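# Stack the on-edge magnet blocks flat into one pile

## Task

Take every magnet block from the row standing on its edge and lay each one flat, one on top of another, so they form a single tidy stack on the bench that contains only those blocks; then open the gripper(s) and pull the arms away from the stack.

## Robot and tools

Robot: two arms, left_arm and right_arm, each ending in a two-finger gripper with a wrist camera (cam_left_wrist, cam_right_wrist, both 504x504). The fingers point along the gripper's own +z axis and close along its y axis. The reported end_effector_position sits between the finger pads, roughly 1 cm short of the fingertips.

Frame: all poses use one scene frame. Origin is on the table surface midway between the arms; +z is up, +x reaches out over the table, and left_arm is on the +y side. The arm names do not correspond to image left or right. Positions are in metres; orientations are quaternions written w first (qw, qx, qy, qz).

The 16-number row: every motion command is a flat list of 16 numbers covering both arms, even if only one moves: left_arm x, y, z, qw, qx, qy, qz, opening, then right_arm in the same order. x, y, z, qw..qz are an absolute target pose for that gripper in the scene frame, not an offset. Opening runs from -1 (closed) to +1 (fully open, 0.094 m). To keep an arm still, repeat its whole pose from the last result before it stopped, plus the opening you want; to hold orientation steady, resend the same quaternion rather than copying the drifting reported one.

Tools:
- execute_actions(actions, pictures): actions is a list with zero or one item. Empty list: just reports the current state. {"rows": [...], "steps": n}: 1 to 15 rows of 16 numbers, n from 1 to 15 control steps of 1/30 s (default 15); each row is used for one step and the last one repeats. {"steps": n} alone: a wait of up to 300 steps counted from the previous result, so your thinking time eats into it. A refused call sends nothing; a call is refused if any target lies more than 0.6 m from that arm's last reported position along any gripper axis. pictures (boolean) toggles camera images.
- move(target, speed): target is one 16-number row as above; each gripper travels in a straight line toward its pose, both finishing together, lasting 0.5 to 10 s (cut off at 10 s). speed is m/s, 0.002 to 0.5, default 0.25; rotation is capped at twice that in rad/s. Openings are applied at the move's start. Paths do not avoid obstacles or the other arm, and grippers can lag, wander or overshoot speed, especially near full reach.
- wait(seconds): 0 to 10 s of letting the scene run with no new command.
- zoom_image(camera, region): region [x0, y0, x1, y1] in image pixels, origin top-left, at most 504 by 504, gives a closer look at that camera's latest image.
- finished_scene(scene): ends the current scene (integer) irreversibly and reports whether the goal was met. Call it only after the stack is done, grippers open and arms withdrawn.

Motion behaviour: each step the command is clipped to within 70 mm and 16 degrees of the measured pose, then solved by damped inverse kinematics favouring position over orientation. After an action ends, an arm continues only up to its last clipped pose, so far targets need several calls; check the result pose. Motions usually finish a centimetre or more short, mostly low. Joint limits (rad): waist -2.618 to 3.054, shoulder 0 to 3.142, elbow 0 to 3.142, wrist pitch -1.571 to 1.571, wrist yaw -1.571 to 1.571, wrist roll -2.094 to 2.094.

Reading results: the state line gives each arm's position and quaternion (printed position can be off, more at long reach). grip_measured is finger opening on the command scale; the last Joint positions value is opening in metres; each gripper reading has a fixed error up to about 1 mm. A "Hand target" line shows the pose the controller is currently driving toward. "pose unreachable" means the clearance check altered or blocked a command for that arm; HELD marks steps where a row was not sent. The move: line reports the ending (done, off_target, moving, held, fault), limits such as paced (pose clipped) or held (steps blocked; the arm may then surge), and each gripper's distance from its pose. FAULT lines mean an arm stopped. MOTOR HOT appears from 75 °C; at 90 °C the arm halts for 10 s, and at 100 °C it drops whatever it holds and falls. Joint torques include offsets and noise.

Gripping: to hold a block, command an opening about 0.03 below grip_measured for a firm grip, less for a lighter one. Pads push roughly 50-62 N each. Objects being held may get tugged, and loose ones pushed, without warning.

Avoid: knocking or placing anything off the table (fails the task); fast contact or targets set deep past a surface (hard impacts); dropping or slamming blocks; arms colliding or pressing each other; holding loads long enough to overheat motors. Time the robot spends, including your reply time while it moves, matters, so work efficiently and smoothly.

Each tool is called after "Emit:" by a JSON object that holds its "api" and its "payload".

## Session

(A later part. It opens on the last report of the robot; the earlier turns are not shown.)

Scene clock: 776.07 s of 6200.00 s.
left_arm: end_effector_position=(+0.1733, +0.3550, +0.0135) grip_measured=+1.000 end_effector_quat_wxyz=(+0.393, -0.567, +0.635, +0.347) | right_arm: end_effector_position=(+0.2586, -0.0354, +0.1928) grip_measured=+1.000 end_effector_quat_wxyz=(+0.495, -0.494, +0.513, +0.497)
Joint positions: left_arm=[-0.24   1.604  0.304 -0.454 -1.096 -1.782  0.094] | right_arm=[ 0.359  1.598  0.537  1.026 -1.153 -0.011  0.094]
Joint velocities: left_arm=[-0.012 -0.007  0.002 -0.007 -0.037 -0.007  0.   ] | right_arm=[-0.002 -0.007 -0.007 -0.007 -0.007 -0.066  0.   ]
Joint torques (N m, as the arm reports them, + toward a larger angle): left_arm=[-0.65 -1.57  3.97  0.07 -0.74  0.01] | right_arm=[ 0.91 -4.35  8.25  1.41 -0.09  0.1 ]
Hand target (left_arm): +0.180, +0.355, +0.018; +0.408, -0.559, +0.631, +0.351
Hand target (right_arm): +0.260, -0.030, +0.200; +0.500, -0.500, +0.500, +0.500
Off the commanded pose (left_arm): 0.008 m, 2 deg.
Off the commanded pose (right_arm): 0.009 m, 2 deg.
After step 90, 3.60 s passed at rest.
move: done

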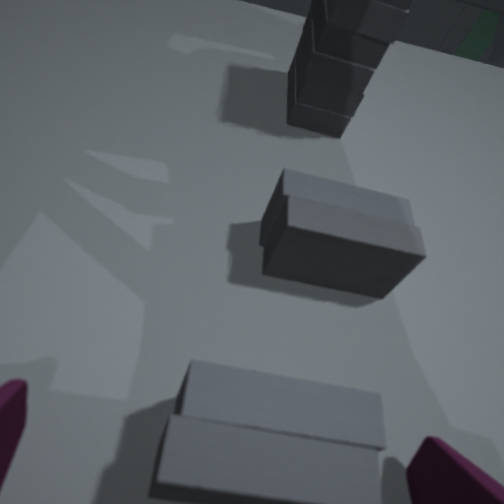

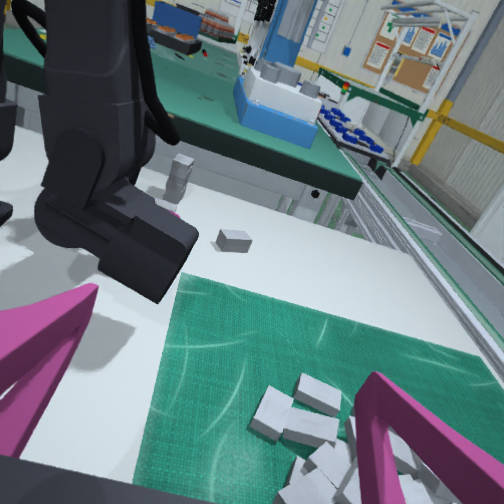

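Emit:
{"api": "move", "payload": {"target": [0.187,0.3565,0.0195,0.408,-0.5588,0.631,0.352,1,0.26,-0.03,0.20,0.5,-0.5,0.5,0.5,1], "speed": 0.015}}

Scene clock: 782.87 s of 6200.00 s.
left_arm: end_effector_position=(+0.1799, +0.3537, +0.0145) grip_measured=+1.000 end_effector_quat_wxyz=(+0.396, -0.565, +0.637, +0.344) | right_arm: end_effector_position=(+0.2586, -0.0354, +0.1928) grip_measured=+1.000 end_effector_quat_wxyz=(+0.495, -0.494, +0.513, +0.497)
Joint positions: left_arm=[-0.24   1.604  0.317 -0.441 -1.097 -1.757  0.094] | right_arm=[ 0.359  1.598  0.537  1.026 -1.153 -0.011  0.094]
Joint velocities: left_arm=[-0.027 -0.002  0.017  0.037 -0.022 -0.022  0.   ] | right_arm=[ 0.012 -0.007 -0.012 -0.037  0.007 -0.066  0.   ]
Joint torques (N m, as the arm reports them, + toward a larger angle): left_arm=[ 0.64 -1.03  4.8   0.14 -0.76  0.04] | right_arm=[ 0.89 -4.33  8.33  1.43 -0.08  0.1 ]
Hand target (left_arm): +0.187, +0.356, +0.019; +0.407, -0.559, +0.631, +0.352
Hand target (right_arm): +0.260, -0.030, +0.200; +0.500, -0.500, +0.500, +0.500
Off the commanded pose (left_arm): 0.009 m, 2 deg.
Off the commanded pose (right_arm): 0.009 m, 2 deg.
After step 90, 2.37 s passed at rest.
move: done

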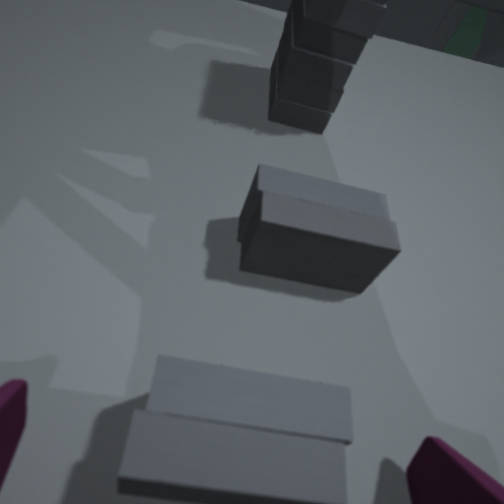

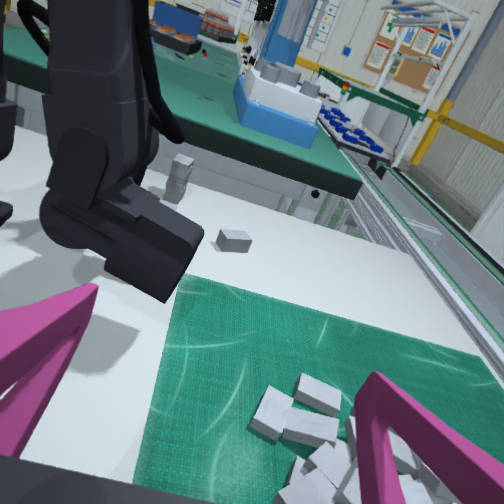

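Emit:
{"api": "execute_actions", "payload": {"actions": [{"rows": [[0.187,0.3565,0.0165,0.408,-0.5588,0.631,0.352,0.6,0.26,-0.03,0.20,0.5,-0.5,0.5,0.5,1]], "steps": 15}], "pictures": false}}

Emit:
{"api": "execute_actions", "payload": {"actions": [{"rows": [[0.187,0.3565,0.0165,0.408,-0.5588,0.631,0.352,0.1,0.26,-0.03,0.20,0.5,-0.5,0.5,0.5,1]], "steps": 15}]}}

Scene clock: 793.07 s of 6200.00 s.
left_arm: end_effector_position=(+0.1806, +0.3545, +0.0131) grip_measured=+0.602 end_effector_quat_wxyz=(+0.398, -0.560, +0.637, +0.349) | right_arm: end_effector_position=(+0.2586, -0.0354, +0.1928) grip_measured=+1.000 end_effector_quat_wxyz=(+0.495, -0.494, +0.513, +0.497)
Joint positions: left_arm=[-0.24   1.629  0.317 -0.422 -1.109 -1.754  0.075] | right_arm=[ 0.359  1.598  0.537  1.026 -1.153 -0.011  0.094]
Joint velocities: left_arm=[-0.007  0.002 -0.017 -0.051  0.022 -0.022 -0.001] | right_arm=[-0.007 -0.012 -0.017 -0.022  0.051 -0.081  0.   ]
Joint torques (N m, as the arm reports them, + toward a larger angle): left_arm=[ 0.62 -1.66  4.2   0.17 -0.65  0.04] | right_arm=[ 0.93 -4.36  8.16  1.42 -0.09  0.1 ]
Hand target (left_arm): +0.187, +0.356, +0.016; +0.408, -0.559, +0.631, +0.352
Hand target (right_arm): +0.260, -0.030, +0.200; +0.500, -0.500, +0.500, +0.500
Off the commanded pose (left_arm): 0.008 m, 1 deg.
Off the commanded pose (right_arm): 0.009 m, 2 deg.
Steps of this call (steps 1 to 90: nothing new was sent; then 6.70 s passed at rest; steps 91 to 105: all 15 steps of this action). Readings (end_effector_position):
91: left_arm (+0.1802, +0.3537, +0.0141) | right_arm (+0.2586, -0.0354, +0.1928)
92: left_arm (+0.1801, +0.3537, +0.0132) | right_arm (+0.2586, -0.0354, +0.1928)
94: left_arm (+0.1801, +0.3544, +0.0131) | right_arm (+0.2586, -0.0354, +0.1928)
98: left_arm (+0.1805, +0.3545, +0.0131) | right_arm (+0.2586, -0.0354, +0.1928)
105: the state above

Scene clock: 793.57 s of 6200.00 s.
left_arm: end_effector_position=(+0.1807, +0.3545, +0.0131) grip_measured=+0.103 end_effector_quat_wxyz=(+0.398, -0.560, +0.638, +0.349) | right_arm: end_effector_position=(+0.2586, -0.0354, +0.1928) grip_measured=+1.000 end_effector_quat_wxyz=(+0.495, -0.494, +0.513, +0.497)
Joint positions: left_arm=[-0.24   1.629  0.317 -0.421 -1.109 -1.752  0.052] | right_arm=[ 0.359  1.598  0.537  1.026 -1.153 -0.011  0.094]
Joint velocities: left_arm=[-0.002 -0.002 -0.017 -0.037 -0.007 -0.022 -0.   ] | right_arm=[-0.007 -0.007 -0.017  0.066 -0.066 -0.007  0.   ]
Joint torques (N m, as the arm reports them, + toward a larger angle): left_arm=[ 0.75 -1.69  4.2   0.16 -0.65  0.01] | right_arm=[ 0.94 -4.4   8.28  1.43 -0.09  0.11]
Hand target (left_arm): +0.187, +0.356, +0.017; +0.408, -0.559, +0.631, +0.352
Hand target (right_arm): +0.260, -0.030, +0.200; +0.500, -0.500, +0.500, +0.500
Off the commanded pose (left_arm): 0.007 m, 1 deg.
Off the commanded pose (right_arm): 0.009 m, 2 deg.
Steps of this call (steps 1 to 15: all 15 steps of this action). Readings (end_effector_position):
1: left_arm (+0.1806, +0.3545, +0.0131) | right_arm (+0.2586, -0.0354, +0.1928)
2: left_arm (+0.1807, +0.3545, +0.0131) | right_arm (+0.2586, -0.0354, +0.1928)
4: left_arm (+0.1807, +0.3545, +0.0131) | right_arm (+0.2586, -0.0354, +0.1928)
8: left_arm (+0.1807, +0.3545, +0.0131) | right_arm (+0.2586, -0.0354, +0.1928)
15: the state above

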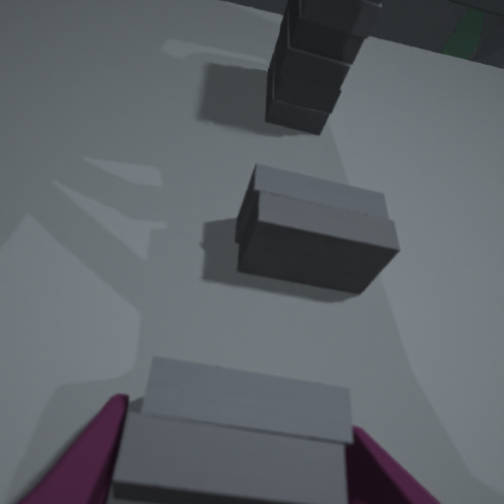

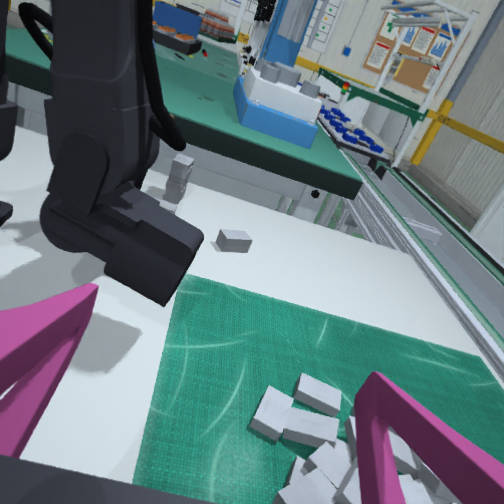

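Emit:
{"api": "execute_actions", "payload": {"actions": [{"rows": [[0.187,0.3565,0.0165,0.408,-0.5588,0.631,0.352,0.0,0.26,-0.03,0.20,0.5,-0.5,0.5,0.5,1],[0.187,0.3565,0.0165,0.408,-0.5588,0.631,0.352,-0.03,0.26,-0.03,0.20,0.5,-0.5,0.5,0.5,1],[0.187,0.3565,0.0165,0.408,-0.5588,0.631,0.352,-0.05,0.26,-0.03,0.20,0.5,-0.5,0.5,0.5,1],[0.187,0.3565,0.0165,0.408,-0.5588,0.631,0.352,-0.07,0.26,-0.03,0.20,0.5,-0.5,0.5,0.5,1],[0.187,0.3565,0.0165,0.408,-0.5588,0.631,0.352,-0.08,0.26,-0.03,0.20,0.5,-0.5,0.5,0.5,1],[0.187,0.3565,0.0165,0.408,-0.5588,0.631,0.352,-0.09,0.26,-0.03,0.20,0.5,-0.5,0.5,0.5,1],[0.187,0.3565,0.0165,0.408,-0.5588,0.631,0.352,-0.10,0.26,-0.03,0.20,0.5,-0.5,0.5,0.5,1],[0.187,0.3565,0.0165,0.408,-0.5588,0.631,0.352,-0.11,0.26,-0.03,0.20,0.5,-0.5,0.5,0.5,1],[0.187,0.3565,0.0165,0.408,-0.5588,0.631,0.352,-0.12,0.26,-0.03,0.20,0.5,-0.5,0.5,0.5,1],[0.187,0.3565,0.0165,0.408,-0.5588,0.631,0.352,-0.13,0.26,-0.03,0.20,0.5,-0.5,0.5,0.5,1],[0.187,0.3565,0.0165,0.408,-0.5588,0.631,0.352,-0.14,0.26,-0.03,0.20,0.5,-0.5,0.5,0.5,1]], "steps": 15}]}}

Scene clock: 800.97 s of 6200.00 s.
left_arm: end_effector_position=(+0.1807, +0.3545, +0.0131) grip_measured=-0.108 end_effector_quat_wxyz=(+0.398, -0.560, +0.638, +0.349) | right_arm: end_effector_position=(+0.2586, -0.0354, +0.1928) grip_measured=+1.000 end_effector_quat_wxyz=(+0.495, -0.494, +0.513, +0.497)
Joint positions: left_arm=[-0.24   1.629  0.317 -0.421 -1.109 -1.752  0.042] | right_arm=[ 0.359  1.598  0.537  1.026 -1.153 -0.011  0.094]
Joint velocities: left_arm=[-0.012 -0.002 -0.012 -0.022 -0.051 -0.022  0.001] | right_arm=[-0.012  0.002  0.002  0.037  0.007  0.022  0.   ]
Joint torques (N m, as the arm reports them, + toward a larger angle): left_arm=[ 0.7  -1.74  4.26  0.16 -0.67  0.01] | right_arm=[ 0.88 -4.41  8.24  1.42 -0.08  0.1 ]
Hand target (left_arm): +0.187, +0.356, +0.017; +0.408, -0.559, +0.631, +0.352
Hand target (right_arm): +0.260, -0.030, +0.200; +0.500, -0.500, +0.500, +0.500
Off the commanded pose (left_arm): 0.007 m, 1 deg.
Off the commanded pose (right_arm): 0.009 m, 2 deg.
Steps of this call (steps 1 to 90: nothing new was sent; then 3.90 s passed at rest; steps 91 to 105: all 15 steps of this action). Readings (end_effector_position):
91: left_arm (+0.1807, +0.3545, +0.0131) | right_arm (+0.2586, -0.0354, +0.1928)
92: left_arm (+0.1807, +0.3545, +0.0131) | right_arm (+0.2586, -0.0354, +0.1928)
94: left_arm (+0.1807, +0.3545, +0.0131) | right_arm (+0.2586, -0.0354, +0.1928)
98: left_arm (+0.1807, +0.3545, +0.0131) | right_arm (+0.2586, -0.0354, +0.1928)
105: the state above

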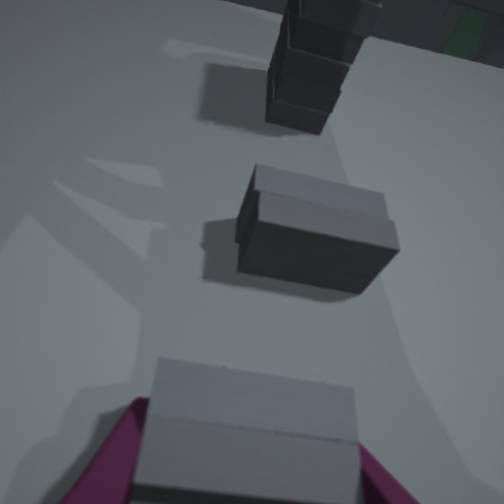

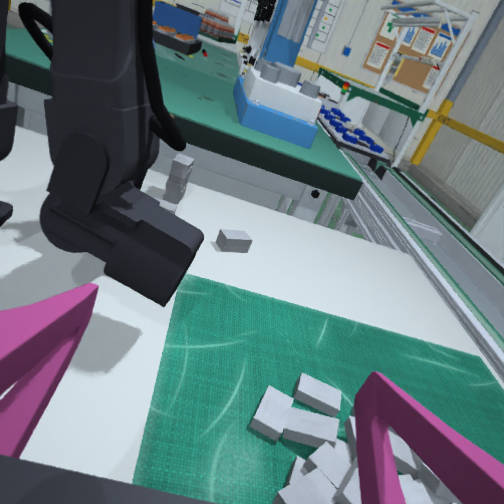

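Emit:
{"api": "move", "payload": {"target": [0.185,0.3565,0.13,0.408,-0.5588,0.631,0.352,-0.14,0.26,-0.03,0.20,0.5,-0.5,0.5,0.5,1], "speed": 0.07}}

Scene clock: 806.77 s of 6200.00 s.
left_arm: end_effector_position=(+0.1793, +0.3531, +0.1115) grip_measured=-0.108 end_effector_quat_wxyz=(+0.380, -0.562, +0.646, +0.349) | right_arm: end_effector_position=(+0.2586, -0.0354, +0.1928) grip_measured=+1.000 end_effector_quat_wxyz=(+0.495, -0.494, +0.513, +0.497)
Joint positions: left_arm=[-0.232  1.214  0.557 -1.085 -1.077 -1.737  0.042] | right_arm=[ 0.359  1.598  0.537  1.026 -1.153 -0.011  0.094]
Joint velocities: left_arm=[ 0.012  0.002  0.002 -0.051  0.095 -0.051 -0.001] | right_arm=[ 0.027  0.007  0.007 -0.095 -0.037  0.037  0.   ]
Joint torques (N m, as the arm reports them, + toward a larger angle): left_arm=[-0.04 -3.36  8.12 -0.23 -0.95 -0.07] | right_arm=[ 0.88 -4.32  8.28  1.42 -0.09  0.08]
Hand target (left_arm): +0.184, +0.357, +0.130; +0.408, -0.559, +0.631, +0.352
Hand target (right_arm): +0.260, -0.030, +0.200; +0.500, -0.500, +0.500, +0.500
Off the commanded pose (left_arm): 0.020 m, 4 deg.
Off the commanded pose (right_arm): 0.009 m, 2 deg.
After step 90, 0.53 s passed at rest.
move: off_target (left_arm)

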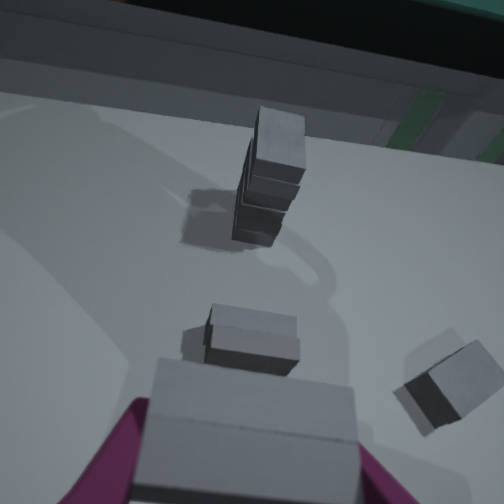

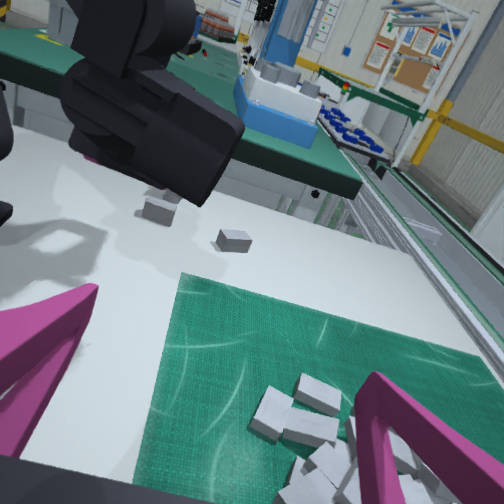

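Emit:
{"api": "move", "payload": {"target": [0.32,0.40,0.15,-0.1114,-0.8369,0.5028,-0.1855,-0.14,0.26,-0.03,0.20,0.5,-0.5,0.5,0.5,1], "speed": 0.12}}

Scene clock: 817.27 s of 6200.00 s.
left_arm: end_effector_position=(+0.3154, +0.4000, +0.1332) grip_measured=-0.108 end_effector_quat_wxyz=(+0.125, +0.840, -0.501, +0.167) | right_arm: end_effector_position=(+0.2586, -0.0354, +0.1928) grip_measured=+1.000 end_effector_quat_wxyz=(+0.495, -0.494, +0.513, +0.497)
Joint positions: left_arm=[ 0.701  1.961  1.731 -1.488  0.396 -1.307  0.042] | right_arm=[ 0.359  1.598  0.537  1.026 -1.153 -0.011  0.094]
Joint velocities: left_arm=[ 0.007 -0.002 -0.007 -0.051  0.037  0.007  0.   ] | right_arm=[-0.012 -0.012 -0.012  0.007 -0.081  0.007  0.   ]
Joint torques (N m, as the arm reports them, + toward a larger angle): left_arm=[ 0.9  -8.93  8.63 -0.28  0.37  0.  ] | right_arm=[ 0.94 -4.4   8.24  1.42 -0.1   0.11]
Hand target (left_arm): +0.317, +0.401, +0.145; +0.122, +0.839, -0.498, +0.181
Hand target (right_arm): +0.260, -0.030, +0.200; +0.500, -0.500, +0.500, +0.500
Off the commanded pose (left_arm): 0.017 m, 3 deg.
Off the commanded pose (right_arm): 0.009 m, 2 deg.
After step 90, 0.27 s passed at rest.
move: off_target (left_arm)

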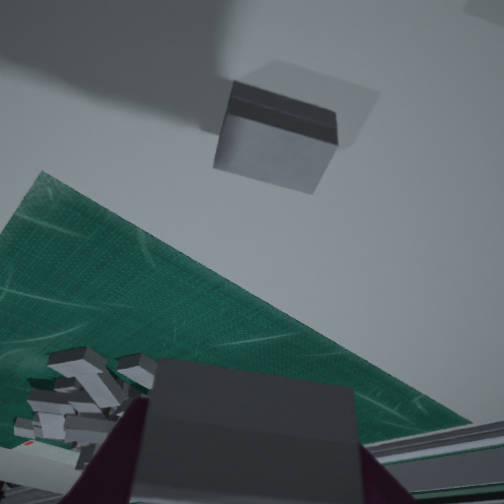

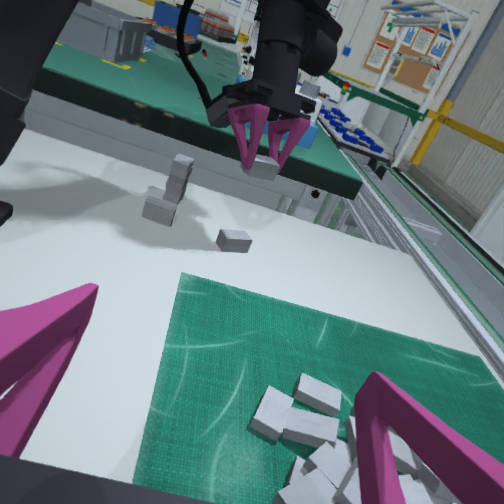

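Emit:
{"api": "move", "payload": {"target": [0.32,0.40,0.065,-0.1114,-0.8369,0.5028,-0.1855,-0.14,0.26,-0.03,0.20,0.5,-0.5,0.5,0.5,1], "speed": 0.06}}

Scene clock: 822.53 s of 6200.00 s.
left_arm: end_effector_position=(+0.3164, +0.4000, +0.0603) grip_measured=-0.108 end_effector_quat_wxyz=(+0.117, +0.839, -0.503, +0.172) | right_arm: end_effector_position=(+0.2586, -0.0354, +0.1928) grip_measured=+1.000 end_effector_quat_wxyz=(+0.495, -0.494, +0.513, +0.497)
Joint positions: left_arm=[ 0.701  1.985  1.474 -1.189  0.4   -1.305  0.042] | right_arm=[ 0.359  1.598  0.537  1.026 -1.153 -0.011  0.094]
Joint velocities: left_arm=[ 0.007  0.002 -0.012 -0.051 -0.007 -0.051 -0.   ] | right_arm=[-0.002 -0.002 -0.007 -0.007  0.007  0.007  0.   ]
Joint torques (N m, as the arm reports them, + toward a larger angle): left_arm=[ 0.26 -9.07  5.78  0.09  0.41  0.02] | right_arm=[ 0.9  -4.33  8.27  1.43 -0.09  0.11]
Hand target (left_arm): +0.320, +0.400, +0.065; +0.111, +0.837, -0.503, +0.186
Hand target (right_arm): +0.260, -0.030, +0.200; +0.500, -0.500, +0.500, +0.500
Off the commanded pose (left_arm): 0.006 m, 2 deg.
Off the commanded pose (right_arm): 0.009 m, 2 deg.
After step 90, 0.67 s passed at rest.
move: done

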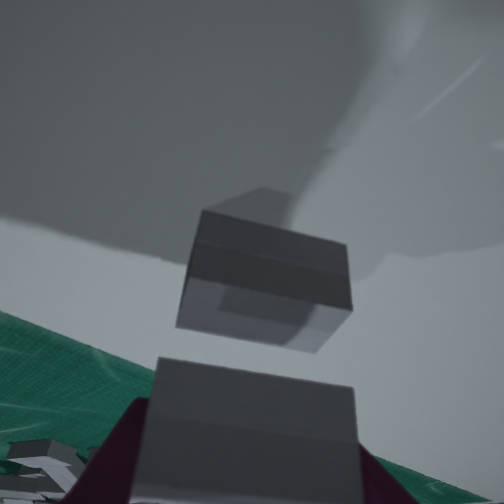

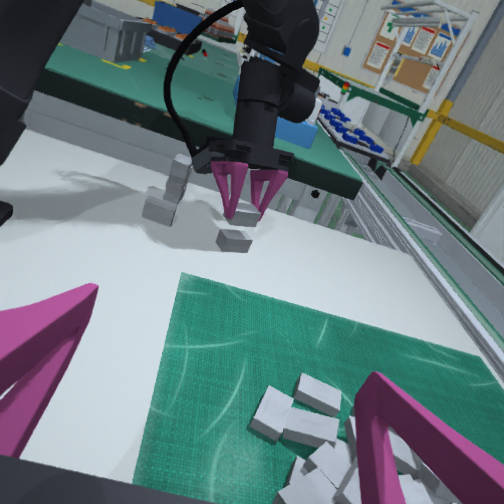

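Emit:
{"api": "move", "payload": {"target": [0.3255,0.400,0.050,-0.1114,-0.8369,0.5028,-0.1855,-0.14,0.26,-0.03,0.20,0.5,-0.5,0.5,0.5,1], "speed": 0.02}}

Scene clock: 852.10 s of 6200.00 s.
left_arm: end_effector_position=(+0.3202, +0.4031, +0.0465) grip_measured=-0.108 end_effector_quat_wxyz=(+0.114, +0.839, -0.504, +0.174) | right_arm: end_effector_position=(+0.2586, -0.0354, +0.1928) grip_measured=+1.000 end_effector_quat_wxyz=(+0.495, -0.494, +0.513, +0.497)
Joint positions: left_arm=[ 0.701  2.012  1.456 -1.137  0.401 -1.305  0.042] | right_arm=[ 0.359  1.598  0.537  1.026 -1.153 -0.011  0.094]
Joint velocities: left_arm=[ 0.017 -0.012 -0.012 -0.081 -0.007  0.037 -0.001] | right_arm=[-0.007 -0.012 -0.007  0.051  0.051  0.081  0.   ]
Joint torques (N m, as the arm reports them, + toward a larger angle): left_arm=[-0.57 -9.02  5.66  0.08  0.42 -0.08] | right_arm=[ 0.86 -4.31  8.25  1.42 -0.09  0.1 ]
Hand target (left_arm): +0.325, +0.400, +0.050; +0.112, +0.837, -0.503, +0.186
Hand target (right_arm): +0.260, -0.030, +0.200; +0.500, -0.500, +0.500, +0.500
Off the commanded pose (left_arm): 0.007 m, 1 deg.
Off the commanded pose (right_arm): 0.009 m, 2 deg.
After step 90, 25.53 s passed at rest.
move: done

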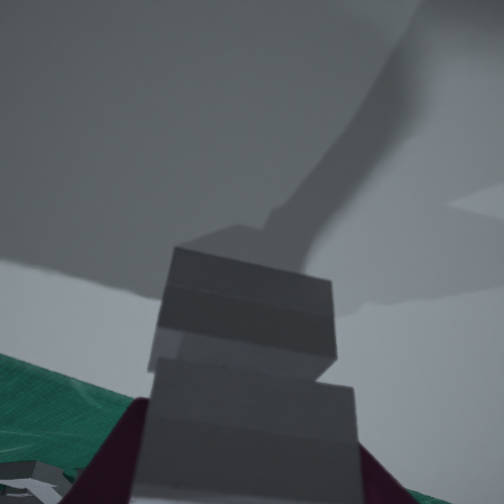

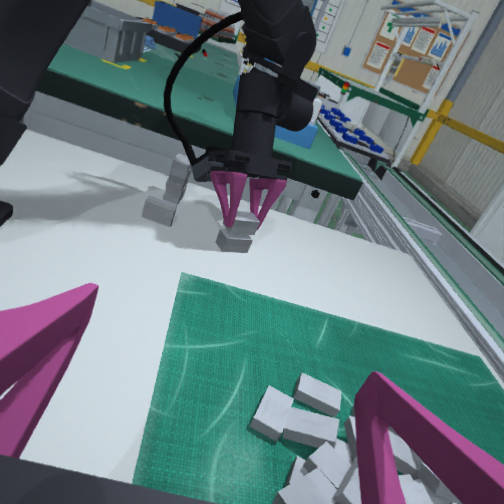

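Emit:
{"api": "move", "payload": {"target": [0.3255,0.3955,0.050,-0.1114,-0.8369,0.5028,-0.1855,-0.14,0.26,-0.03,0.20,0.5,-0.5,0.5,0.5,1], "speed": 0.01}}

Scene clock: 861.07 s of 6200.00 s.
left_arm: end_effector_position=(+0.3183, +0.4013, +0.0427) grip_measured=-0.108 end_effector_quat_wxyz=(+0.117, +0.841, -0.499, +0.173) | right_arm: end_effector_position=(+0.2586, -0.0354, +0.1928) grip_measured=+1.000 end_effector_quat_wxyz=(+0.495, -0.494, +0.513, +0.497)
Joint positions: left_arm=[ 0.701  2.012  1.439 -1.126  0.402 -1.315  0.042] | right_arm=[ 0.359  1.598  0.537  1.026 -1.153 -0.011  0.094]
Joint velocities: left_arm=[ 0.002 -0.022 -0.007  0.007  0.022 -0.066 -0.   ] | right_arm=[-0.007 -0.002 -0.022 -0.022  0.022  0.037  0.   ]
Joint torques (N m, as the arm reports them, + toward a larger angle): left_arm=[-1.48 -9.93  5.44  0.1   0.42 -0.1 ] | right_arm=[ 0.93 -4.3   8.25  1.42 -0.09  0.11]
Hand target (left_arm): +0.325, +0.396, +0.050; +0.112, +0.837, -0.503, +0.185
Hand target (right_arm): +0.260, -0.030, +0.200; +0.500, -0.500, +0.500, +0.500
Off the commanded pose (left_arm): 0.012 m, 2 deg.
Off the commanded pose (right_arm): 0.009 m, 2 deg.
After step 90, 4.23 s passed at rest.
move: off_target (left_arm)

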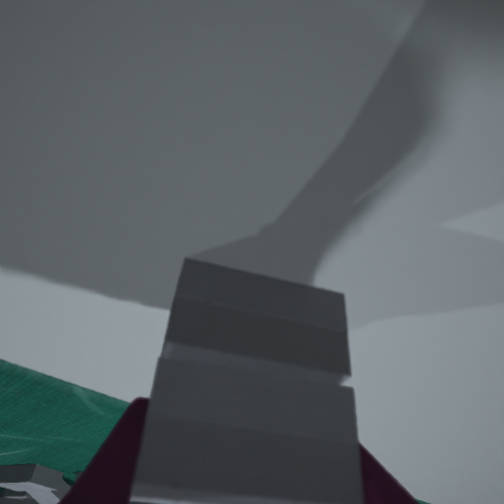

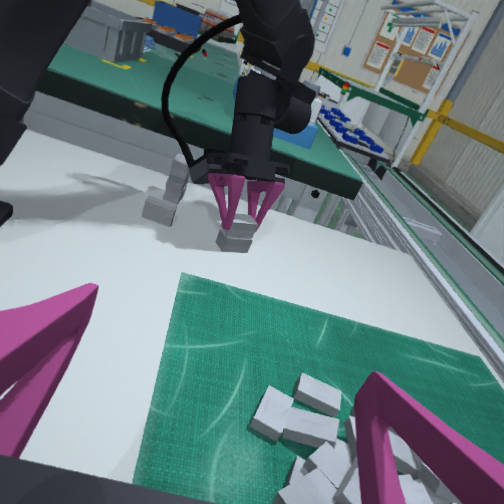

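Emit:
{"api": "zoom_image", "payload": {"camera": "cam_left_wrist", "region": [130, 240, 380, 490]}}

Emit:
{"api": "zoom_image", "payload": {"camera": "cam_right_wrist", "region": [190, 170, 290, 270]}}

Region (130, 240, 380, 490) of cam_left_wrist's 504x504 image, scaled by 2.016, with more detail than that image has.

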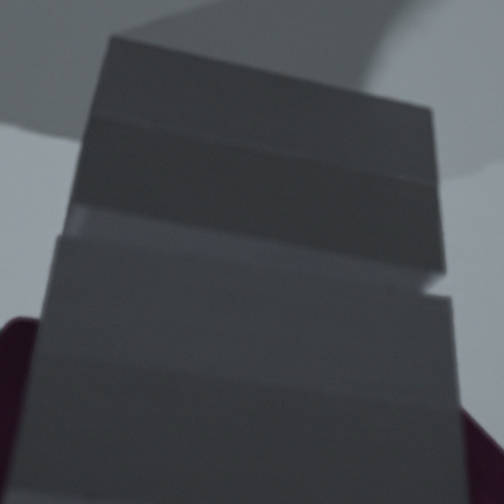

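Region (190, 170, 290, 270) of cam_right_wrist's 504x504 image, scaled by 5.040, with more detail than that image has.

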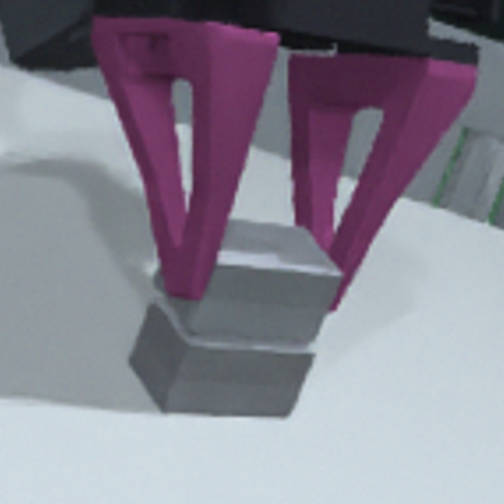

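Emit:
{"api": "move", "payload": {"target": [0.324,0.399,0.0465,-0.1114,-0.8369,0.5028,-0.1855,-0.14,0.26,-0.03,0.20,0.5,-0.5,0.5,0.5,1], "speed": 0.008}}

Scene clock: 892.03 s of 6200.00 s.
left_arm: end_effector_position=(+0.3193, +0.4022, +0.0425) grip_measured=-0.108 end_effector_quat_wxyz=(+0.115, +0.841, -0.499, +0.173) | right_arm: end_effector_position=(+0.2586, -0.0354, +0.1928) grip_measured=+1.000 end_effector_quat_wxyz=(+0.495, -0.494, +0.513, +0.497)
Joint positions: left_arm=[ 0.701  2.012  1.439 -1.12   0.401 -1.316  0.042] | right_arm=[ 0.359  1.598  0.537  1.026 -1.153 -0.011  0.094]
Joint velocities: left_arm=[-0.017  0.002  0.007 -0.037 -0.007  0.007 -0.   ] | right_arm=[-0.002 -0.002 -0.017 -0.007  0.022 -0.022  0.   ]
Joint torques (N m, as the arm reports them, + toward a larger angle): left_arm=[-0.5  -9.13  5.37  0.11  0.41  0.01] | right_arm=[ 0.97 -4.32  8.36  1.41 -0.09  0.11]
Hand target (left_arm): +0.324, +0.399, +0.046; +0.112, +0.837, -0.503, +0.186
Hand target (right_arm): +0.260, -0.030, +0.200; +0.500, -0.500, +0.500, +0.500
Off the commanded pose (left_arm): 0.007 m, 2 deg.
Off the commanded pose (right_arm): 0.009 m, 2 deg.
After step 90, 25.83 s passed at rest.
move: done

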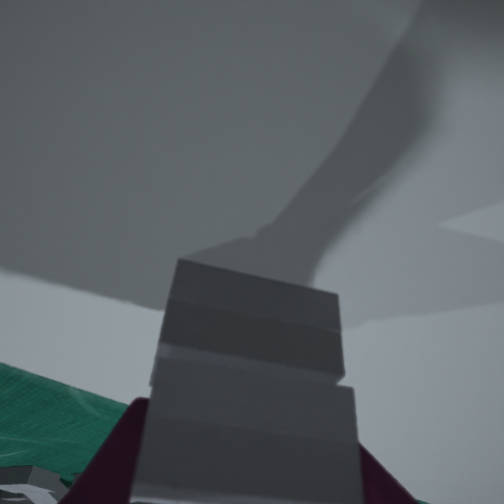

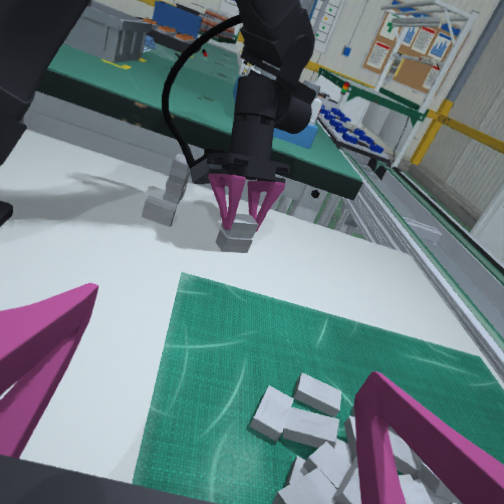

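Emit:
{"api": "move", "payload": {"target": [0.324,0.398,0.042,-0.1114,-0.8369,0.5028,-0.1855,-0.14,0.26,-0.03,0.20,0.5,-0.5,0.5,0.5,1], "speed": 0.008}}

Scene clock: 896.90 s of 6200.00 s.
left_arm: end_effector_position=(+0.3200, +0.4029, +0.0399) grip_measured=-0.108 end_effector_quat_wxyz=(+0.111, +0.841, -0.500, +0.174) | right_arm: end_effector_position=(+0.2586, -0.0354, +0.1928) grip_measured=+1.000 end_effector_quat_wxyz=(+0.495, -0.494, +0.513, +0.497)
Joint positions: left_arm=[ 0.701  2.012  1.429 -1.102  0.401 -1.316  0.042] | right_arm=[ 0.359  1.598  0.537  1.026 -1.153 -0.011  0.094]
Joint velocities: left_arm=[ 0.002  0.017 -0.012 -0.022 -0.037  0.022 -0.   ] | right_arm=[ 0.002 -0.002  0.002 -0.022 -0.007 -0.095  0.   ]
Joint torques (N m, as the arm reports them, + toward a larger angle): left_arm=[-0.71 -8.96  5.1   0.12  0.41 -0.02] | right_arm=[ 0.84 -4.36  8.26  1.42 -0.08  0.09]
Hand target (left_arm): +0.324, +0.398, +0.042; +0.111, +0.837, -0.503, +0.185
Hand target (right_arm): +0.260, -0.030, +0.200; +0.500, -0.500, +0.500, +0.500
Off the commanded pose (left_arm): 0.007 m, 1 deg.
Off the commanded pose (right_arm): 0.009 m, 2 deg.
move: done

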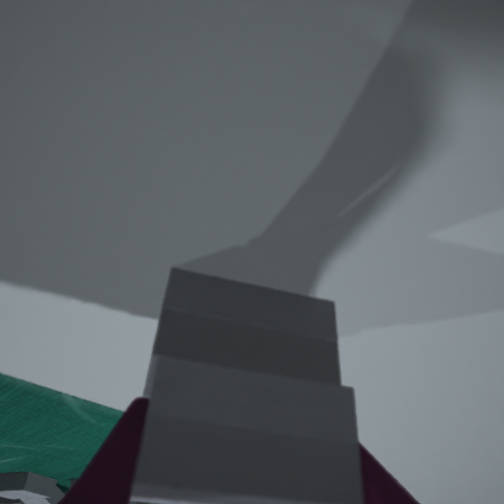

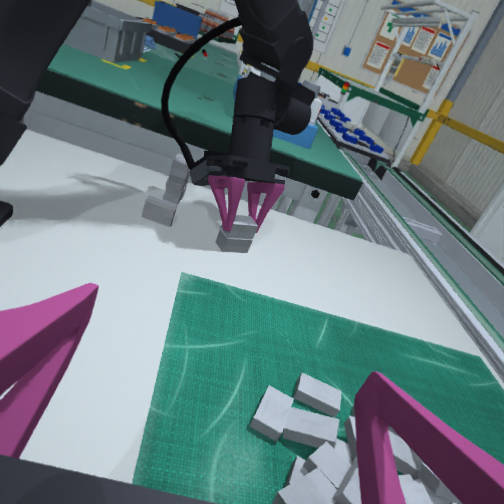

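Emit:
{"api": "execute_actions", "payload": {"actions": [{"rows": [[0.325,0.396,0.048,-0.1114,-0.8369,0.5028,-0.1855,-0.14,0.26,-0.03,0.20,0.5,-0.5,0.5,0.5,1],[0.325,0.396,0.048,-0.1114,-0.8369,0.5028,-0.1855,-0.14,0.26,-0.03,0.20,0.5,-0.5,0.5,0.5,1],[0.326,0.394,0.049,-0.1114,-0.8369,0.5028,-0.1855,-0.14,0.26,-0.03,0.20,0.5,-0.5,0.5,0.5,1],[0.326,0.394,0.049,-0.1114,-0.8369,0.5028,-0.1855,-0.14,0.26,-0.03,0.20,0.5,-0.5,0.5,0.5,1],[0.327,0.392,0.050,-0.1114,-0.8369,0.5028,-0.1855,-0.14,0.26,-0.03,0.20,0.5,-0.5,0.5,0.5,1]], "steps": 15}], "pictures": false}}

Scene clock: 909.33 s of 6200.00 s.
left_arm: end_effector_position=(+0.3233, +0.3977, +0.0401) grip_measured=-0.108 end_effector_quat_wxyz=(+0.113, +0.839, -0.502, +0.174) | right_arm: end_effector_position=(+0.2586, -0.0354, +0.1928) grip_measured=+1.000 end_effector_quat_wxyz=(+0.495, -0.494, +0.513, +0.497)
Joint positions: left_arm=[ 0.684  2.012  1.429 -1.102  0.404 -1.326  0.042] | right_arm=[ 0.359  1.598  0.537  1.026 -1.153 -0.011  0.094]
Joint velocities: left_arm=[-0.002 -0.007  0.007 -0.081 -0.037 -0.022  0.001] | right_arm=[ 0.007 -0.002  0.002 -0.007 -0.007  0.051  0.   ]
Joint torques (N m, as the arm reports them, + toward a larger angle): left_arm=[ -0.89 -10.37   5.68  -0.06   0.41  -0.06] | right_arm=[ 0.91 -4.37  8.26  1.41 -0.1   0.09]
Hand target (left_arm): +0.327, +0.392, +0.050; +0.111, +0.837, -0.503, +0.185
Hand target (right_arm): +0.260, -0.030, +0.200; +0.500, -0.500, +0.500, +0.500
Off the commanded pose (left_arm): 0.012 m, 1 deg.
Off the commanded pose (right_arm): 0.009 m, 2 deg.
Steps of this call (steps 1 to 90: nothing new was sent; then 8.93 s passed at rest; steps 91 to 105: all 15 steps of this action). Readings (end_effector_position):
91: left_arm (+0.3201, +0.4030, +0.0399) | right_arm (+0.2586, -0.0354, +0.1928)
92: left_arm (+0.3201, +0.4030, +0.0399) | right_arm (+0.2586, -0.0354, +0.1928)
94: left_arm (+0.3205, +0.4023, +0.0399) | right_arm (+0.2586, -0.0354, +0.1928)
98: left_arm (+0.3225, +0.3989, +0.0400) | right_arm (+0.2586, -0.0354, +0.1928)
105: the state above

Emit:
{"api": "execute_actions", "payload": {"actions": [{"rows": [[0.3265,0.393,0.050,-0.1114,-0.8369,0.5028,-0.1855,-0.14,0.26,-0.03,0.20,0.5,-0.5,0.5,0.5,1],[0.326,0.394,0.050,-0.1114,-0.8369,0.5028,-0.1855,-0.14,0.26,-0.03,0.20,0.5,-0.5,0.5,0.5,1],[0.3255,0.395,0.050,-0.1114,-0.8369,0.5028,-0.1855,-0.14,0.26,-0.03,0.20,0.5,-0.5,0.5,0.5,1],[0.325,0.396,0.050,-0.1114,-0.8369,0.5028,-0.1855,-0.14,0.26,-0.03,0.20,0.5,-0.5,0.5,0.5,1],[0.3245,0.397,0.050,-0.1114,-0.8369,0.5028,-0.1855,-0.14,0.26,-0.03,0.20,0.5,-0.5,0.5,0.5,1],[0.324,0.398,0.050,-0.1114,-0.8369,0.5028,-0.1855,-0.14,0.26,-0.03,0.20,0.5,-0.5,0.5,0.5,1],[0.3237,0.3985,0.050,-0.1114,-0.8369,0.5028,-0.1855,-0.14,0.26,-0.03,0.20,0.5,-0.5,0.5,0.5,1],[0.3235,0.399,0.050,-0.1114,-0.8369,0.5028,-0.1855,-0.14,0.26,-0.03,0.20,0.5,-0.5,0.5,0.5,1]], "steps": 15}], "pictures": false}}

Scene clock: 919.20 s of 6200.00 s.
left_arm: end_effector_position=(+0.3233, +0.3977, +0.0401) grip_measured=-0.108 end_effector_quat_wxyz=(+0.113, +0.837, -0.506, +0.175) | right_arm: end_effector_position=(+0.2586, -0.0354, +0.1928) grip_measured=+1.000 end_effector_quat_wxyz=(+0.495, -0.494, +0.513, +0.497)
Joint positions: left_arm=[ 0.684  2.012  1.429 -1.102  0.404 -1.317  0.042] | right_arm=[ 0.359  1.598  0.537  1.026 -1.153 -0.011  0.094]
Joint velocities: left_arm=[-0.002 -0.007  0.002  0.007 -0.007  0.022  0.   ] | right_arm=[-0.012 -0.017  0.002 -0.022  0.037 -0.007  0.   ]
Joint torques (N m, as the arm reports them, + toward a larger angle): left_arm=[ 0.95 -9.61  6.69 -0.16  0.36  0.01] | right_arm=[ 0.81 -4.33  8.21  1.41 -0.09  0.09]
Hand target (left_arm): +0.324, +0.399, +0.050; +0.111, +0.837, -0.503, +0.186
Hand target (right_arm): +0.260, -0.030, +0.200; +0.500, -0.500, +0.500, +0.500
Off the commanded pose (left_arm): 0.010 m, 1 deg.
Off the commanded pose (right_arm): 0.009 m, 2 deg.
Steps of this call (steps 1 to 90: nothing new was sent; then 6.37 s passed at rest; steps 91 to 105: all 15 steps of this action). Readings (end_effector_position):
91: left_arm (+0.3233, +0.3977, +0.0401) | right_arm (+0.2586, -0.0354, +0.1928)
92: left_arm (+0.3233, +0.3977, +0.0401) | right_arm (+0.2586, -0.0354, +0.1928)
94: left_arm (+0.3233, +0.3977, +0.0401) | right_arm (+0.2586, -0.0354, +0.1928)
98: left_arm (+0.3233, +0.3977, +0.0401) | right_arm (+0.2586, -0.0354, +0.1928)
105: the state above

Emit:
{"api": "execute_actions", "payload": {"actions": [{"rows": [[0.3233,0.3995,0.050,-0.1114,-0.8369,0.5028,-0.1855,-0.14,0.26,-0.03,0.20,0.5,-0.5,0.5,0.5,1],[0.3233,0.3995,0.050,-0.1114,-0.8369,0.5028,-0.1855,-0.14,0.26,-0.03,0.20,0.5,-0.5,0.5,0.5,1],[0.3233,0.3995,0.050,-0.1114,-0.8369,0.5028,-0.1855,-0.14,0.26,-0.03,0.20,0.5,-0.5,0.5,0.5,1],[0.3233,0.3995,0.050,-0.1114,-0.8369,0.5028,-0.1855,-0.14,0.26,-0.03,0.20,0.5,-0.5,0.5,0.5,1],[0.3233,0.3995,0.050,-0.1114,-0.8369,0.5028,-0.1855,-0.14,0.26,-0.03,0.20,0.5,-0.5,0.5,0.5,1],[0.323,0.400,0.050,-0.1114,-0.8369,0.5028,-0.1855,-0.14,0.26,-0.03,0.20,0.5,-0.5,0.5,0.5,1],[0.323,0.400,0.050,-0.1114,-0.8369,0.5028,-0.1855,-0.14,0.26,-0.03,0.20,0.5,-0.5,0.5,0.5,1],[0.323,0.400,0.050,-0.1114,-0.8369,0.5028,-0.1855,-0.14,0.26,-0.03,0.20,0.5,-0.5,0.5,0.5,1],[0.323,0.400,0.050,-0.1114,-0.8369,0.5028,-0.1855,-0.14,0.26,-0.03,0.20,0.5,-0.5,0.5,0.5,1],[0.323,0.400,0.050,-0.1114,-0.8369,0.5028,-0.1855,-0.14,0.26,-0.03,0.20,0.5,-0.5,0.5,0.5,1],[0.3227,0.4005,0.050,-0.1114,-0.8369,0.5028,-0.1855,-0.14,0.26,-0.03,0.20,0.5,-0.5,0.5,0.5,1]], "steps": 15}], "pictures": false}}

Scene clock: 928.07 s of 6200.00 s.
left_arm: end_effector_position=(+0.3231, +0.3975, +0.0401) grip_measured=-0.108 end_effector_quat_wxyz=(+0.113, +0.836, -0.508, +0.175) | right_arm: end_effector_position=(+0.2586, -0.0354, +0.1928) grip_measured=+1.000 end_effector_quat_wxyz=(+0.495, -0.494, +0.513, +0.497)
Joint positions: left_arm=[ 0.684  2.012  1.429 -1.103  0.404 -1.312  0.042] | right_arm=[ 0.359  1.598  0.537  1.026 -1.153 -0.011  0.094]
Joint velocities: left_arm=[-0.007 -0.017 -0.007  0.007  0.066 -0.007 -0.   ] | right_arm=[-0.017 -0.017 -0.002  0.037 -0.022 -0.066  0.   ]
Joint torques (N m, as the arm reports them, + toward a larger angle): left_arm=[ 1.37 -9.58  6.92 -0.19  0.38  0.01] | right_arm=[ 0.84 -4.37  8.25  1.4  -0.08  0.08]
Hand target (left_arm): +0.323, +0.400, +0.050; +0.111, +0.837, -0.503, +0.185
Hand target (right_arm): +0.260, -0.030, +0.200; +0.500, -0.500, +0.500, +0.500
Off the commanded pose (left_arm): 0.010 m, 1 deg.
Off the commanded pose (right_arm): 0.009 m, 2 deg.
Steps of this call (steps 1 to 90: nothing new was sent; then 5.37 s passed at rest; steps 91 to 105: all 15 steps of this action). Readings (end_effector_position):
91: left_arm (+0.3233, +0.3977, +0.0401) | right_arm (+0.2586, -0.0354, +0.1928)
92: left_arm (+0.3233, +0.3977, +0.0401) | right_arm (+0.2586, -0.0354, +0.1928)
94: left_arm (+0.3233, +0.3977, +0.0401) | right_arm (+0.2586, -0.0354, +0.1928)
98: left_arm (+0.3232, +0.3976, +0.0401) | right_arm (+0.2586, -0.0354, +0.1928)
105: the state above

Emit:
{"api": "execute_actions", "payload": {"actions": [{"rows": [[0.3227,0.4005,0.050,-0.1114,-0.8369,0.5028,-0.1855,-0.14,0.26,-0.03,0.20,0.5,-0.5,0.5,0.5,1],[0.3227,0.4005,0.050,-0.1114,-0.8369,0.5028,-0.1855,-0.14,0.26,-0.03,0.20,0.5,-0.5,0.5,0.5,1],[0.3224,0.401,0.050,-0.1114,-0.8369,0.5028,-0.1855,-0.14,0.26,-0.03,0.20,0.5,-0.5,0.5,0.5,1],[0.3224,0.401,0.050,-0.1114,-0.8369,0.5028,-0.1855,-0.14,0.26,-0.03,0.20,0.5,-0.5,0.5,0.5,1],[0.3224,0.401,0.050,-0.1114,-0.8369,0.5028,-0.1855,-0.14,0.26,-0.03,0.20,0.5,-0.5,0.5,0.5,1],[0.3224,0.401,0.050,-0.1114,-0.8369,0.5028,-0.1855,-0.14,0.26,-0.03,0.20,0.5,-0.5,0.5,0.5,1],[0.3224,0.401,0.050,-0.1114,-0.8369,0.5028,-0.1855,-0.14,0.26,-0.03,0.20,0.5,-0.5,0.5,0.5,1],[0.3224,0.401,0.050,-0.1114,-0.8369,0.5028,-0.1855,-0.14,0.26,-0.03,0.20,0.5,-0.5,0.5,0.5,1],[0.3221,0.4015,0.050,-0.1114,-0.8369,0.5028,-0.1855,-0.14,0.26,-0.03,0.20,0.5,-0.5,0.5,0.5,1]], "steps": 15}], "pictures": false}}

Scene clock: 933.50 s of 6200.00 s.
left_arm: end_effector_position=(+0.3214, +0.3997, +0.0402) grip_measured=-0.108 end_effector_quat_wxyz=(+0.112, +0.837, -0.506, +0.175) | right_arm: end_effector_position=(+0.2586, -0.0354, +0.1928) grip_measured=+1.000 end_effector_quat_wxyz=(+0.495, -0.494, +0.513, +0.497)
Joint positions: left_arm=[ 0.692  2.012  1.429 -1.104  0.404 -1.308  0.042] | right_arm=[ 0.359  1.598  0.537  1.026 -1.153 -0.011  0.094]
Joint velocities: left_arm=[-0.007  0.012 -0.022  0.007 -0.022 -0.095 -0.   ] | right_arm=[ 0.002  0.007 -0.007 -0.022 -0.095  0.125  0.   ]
Joint torques (N m, as the arm reports them, + toward a larger angle): left_arm=[ 0.92 -9.44  7.13 -0.22  0.38  0.01] | right_arm=[ 0.95 -4.4   8.23  1.41 -0.09  0.12]
Hand target (left_arm): +0.322, +0.401, +0.050; +0.111, +0.837, -0.503, +0.186
Hand target (right_arm): +0.260, -0.030, +0.200; +0.500, -0.500, +0.500, +0.500
Off the commanded pose (left_arm): 0.010 m, 1 deg.
Off the commanded pose (right_arm): 0.009 m, 2 deg.
Steps of this call (steps 1 to 90: nothing new was sent; then 1.93 s passed at rest; steps 91 to 105: all 15 steps of this action). Readings (end_effector_position):
91: left_arm (+0.3230, +0.3974, +0.0401) | right_arm (+0.2586, -0.0354, +0.1928)
92: left_arm (+0.3230, +0.3974, +0.0401) | right_arm (+0.2586, -0.0354, +0.1928)
94: left_arm (+0.3227, +0.3979, +0.0401) | right_arm (+0.2586, -0.0354, +0.1928)
98: left_arm (+0.3218, +0.3993, +0.0402) | right_arm (+0.2586, -0.0354, +0.1928)
105: the state above

Emit:
{"api": "move", "payload": {"target": [0.3224,0.4005,0.042,-0.1114,-0.8369,0.5028,-0.1855,-0.14,0.26,-0.03,0.20,0.5,-0.5,0.5,0.5,1], "speed": 0.01}}

Scene clock: 941.27 s of 6200.00 s.
left_arm: end_effector_position=(+0.3212, +0.3998, +0.0401) grip_measured=-0.108 end_effector_quat_wxyz=(+0.112, +0.837, -0.507, +0.175) | right_arm: end_effector_position=(+0.2586, -0.0354, +0.1928) grip_measured=+1.000 end_effector_quat_wxyz=(+0.495, -0.494, +0.513, +0.497)
Joint positions: left_arm=[ 0.692  2.012  1.429 -1.105  0.403 -1.308  0.042] | right_arm=[ 0.359  1.598  0.537  1.026 -1.153 -0.011  0.094]
Joint velocities: left_arm=[ 0.022 -0.007 -0.002 -0.007 -0.022 -0.051  0.   ] | right_arm=[-0.002 -0.007 -0.007 -0.037 -0.022  0.007  0.   ]
Joint torques (N m, as the arm reports them, + toward a larger angle): left_arm=[ 0.77 -8.75  5.37  0.1   0.36 -0.01] | right_arm=[ 0.86 -4.38  8.26  1.43 -0.09  0.09]
Hand target (left_arm): +0.322, +0.401, +0.042; +0.112, +0.837, -0.503, +0.185
Hand target (right_arm): +0.260, -0.030, +0.200; +0.500, -0.500, +0.500, +0.500
Off the commanded pose (left_arm): 0.002 m, 1 deg.
Off the commanded pose (right_arm): 0.009 m, 2 deg.
After step 90, 3.03 s passed at rest.
move: done

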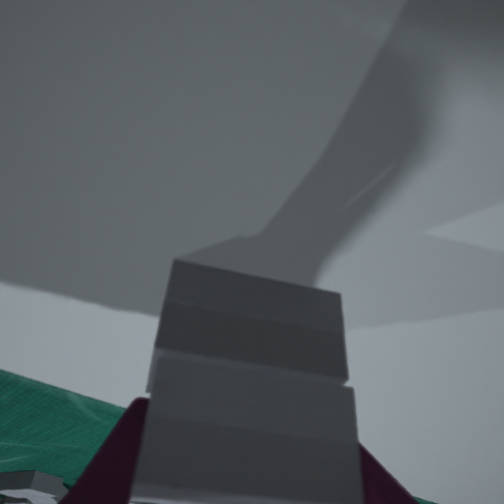

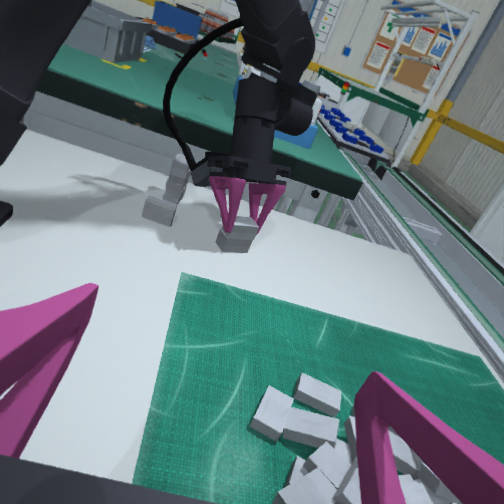

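Emit:
{"api": "zoom_image", "payload": {"camera": "cam_left_wrist", "region": [130, 250, 380, 450]}}

Emit:
{"api": "zoom_image", "payload": {"camera": "cam_right_wrist", "region": [200, 190, 280, 270]}}

Region (130, 250, 380, 450) of cam_left_wrist's 504x504 image, scaled by 2.016, with more detail than that image has; it fills the top 403 rows of this view, and the rest is white.

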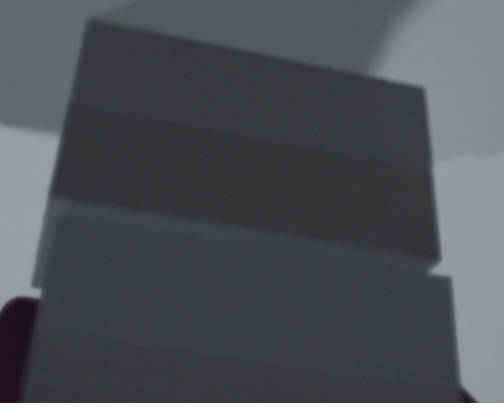

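Region (200, 190, 280, 270) of cam_right_wrist's 504x504 image, scaled by 6.300, with more detail than that image has.

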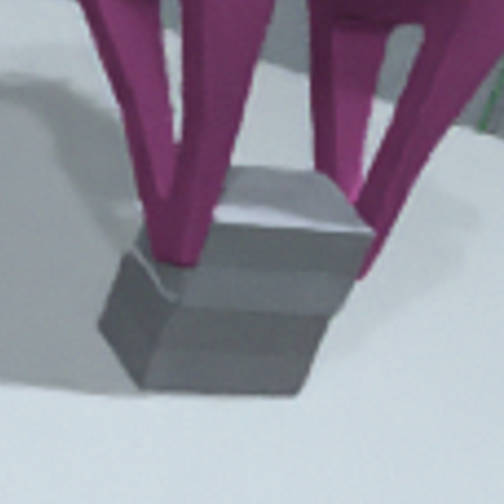

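Emit:
{"api": "move", "payload": {"target": [0.3195,0.399,0.0395,-0.1114,-0.8369,0.5028,-0.1855,-0.14,0.26,-0.03,0.20,0.5,-0.5,0.5,0.5,1], "speed": 0.006}}

Scene clock: 953.93 s of 6200.00 s.
left_arm: end_effector_position=(+0.3209, +0.3985, +0.0389) grip_measured=-0.108 end_effector_quat_wxyz=(+0.115, +0.837, -0.504, +0.180) | right_arm: end_effector_position=(+0.2586, -0.0354, +0.1928) grip_measured=+1.000 end_effector_quat_wxyz=(+0.495, -0.494, +0.513, +0.497)
Joint positions: left_arm=[ 0.696  2.012  1.42  -1.098  0.415 -1.307  0.042] | right_arm=[ 0.359  1.598  0.537  1.026 -1.153 -0.011  0.094]
Joint velocities: left_arm=[-0.012 -0.012  0.002  0.007 -0.066  0.037  0.   ] | right_arm=[-0.027  0.007  0.012 -0.11  -0.022 -0.022  0.   ]
Joint torques (N m, as the arm reports them, + toward a larger angle): left_arm=[ 0.46 -9.38  4.27  0.16  0.27  0.03] | right_arm=[ 0.84 -4.41  8.22  1.4  -0.08  0.09]
Hand target (left_arm): +0.320, +0.399, +0.039; +0.112, +0.837, -0.503, +0.186
Hand target (right_arm): +0.260, -0.030, +0.200; +0.500, -0.500, +0.500, +0.500
Off the commanded pose (left_arm): 0.002 m, 1 deg.
Off the commanded pose (right_arm): 0.009 m, 2 deg.
After step 90, 6.90 s passed at rest.
move: done

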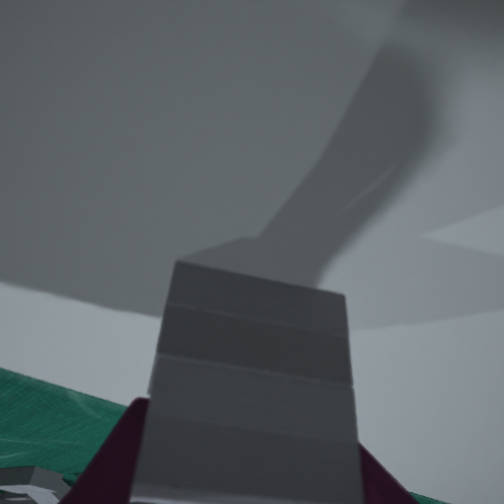

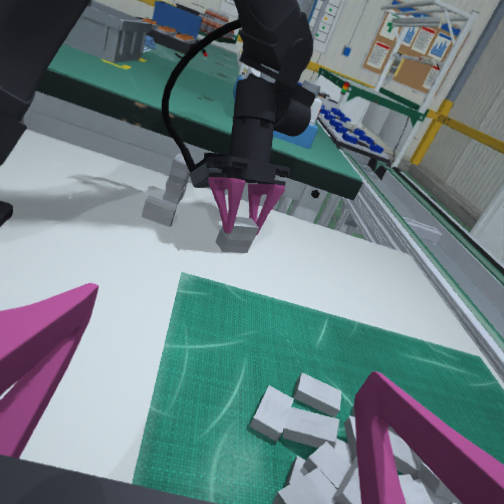

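Emit:
{"api": "zoom_image", "payload": {"camera": "cam_left_wrist", "region": [130, 250, 380, 450]}}

Emit:
{"api": "zoom_image", "payload": {"camera": "cam_right_wrist", "region": [200, 190, 280, 270]}}

Region (130, 250, 380, 450) of cam_left_wrist's 504x504 image, scaled by 2.016, with more detail than that image has; it fills the top 403 rows of this view, and the rest is white.

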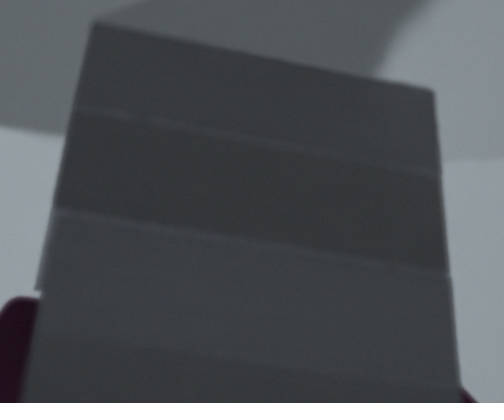

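Region (200, 190, 280, 270) of cam_right_wrist's 504x504 image, scaled by 6.300, with more detail than that image has.

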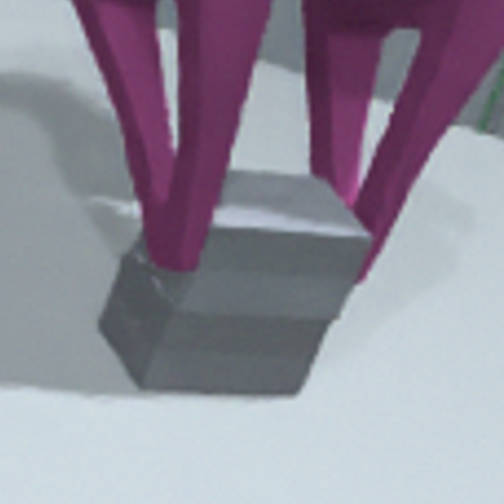

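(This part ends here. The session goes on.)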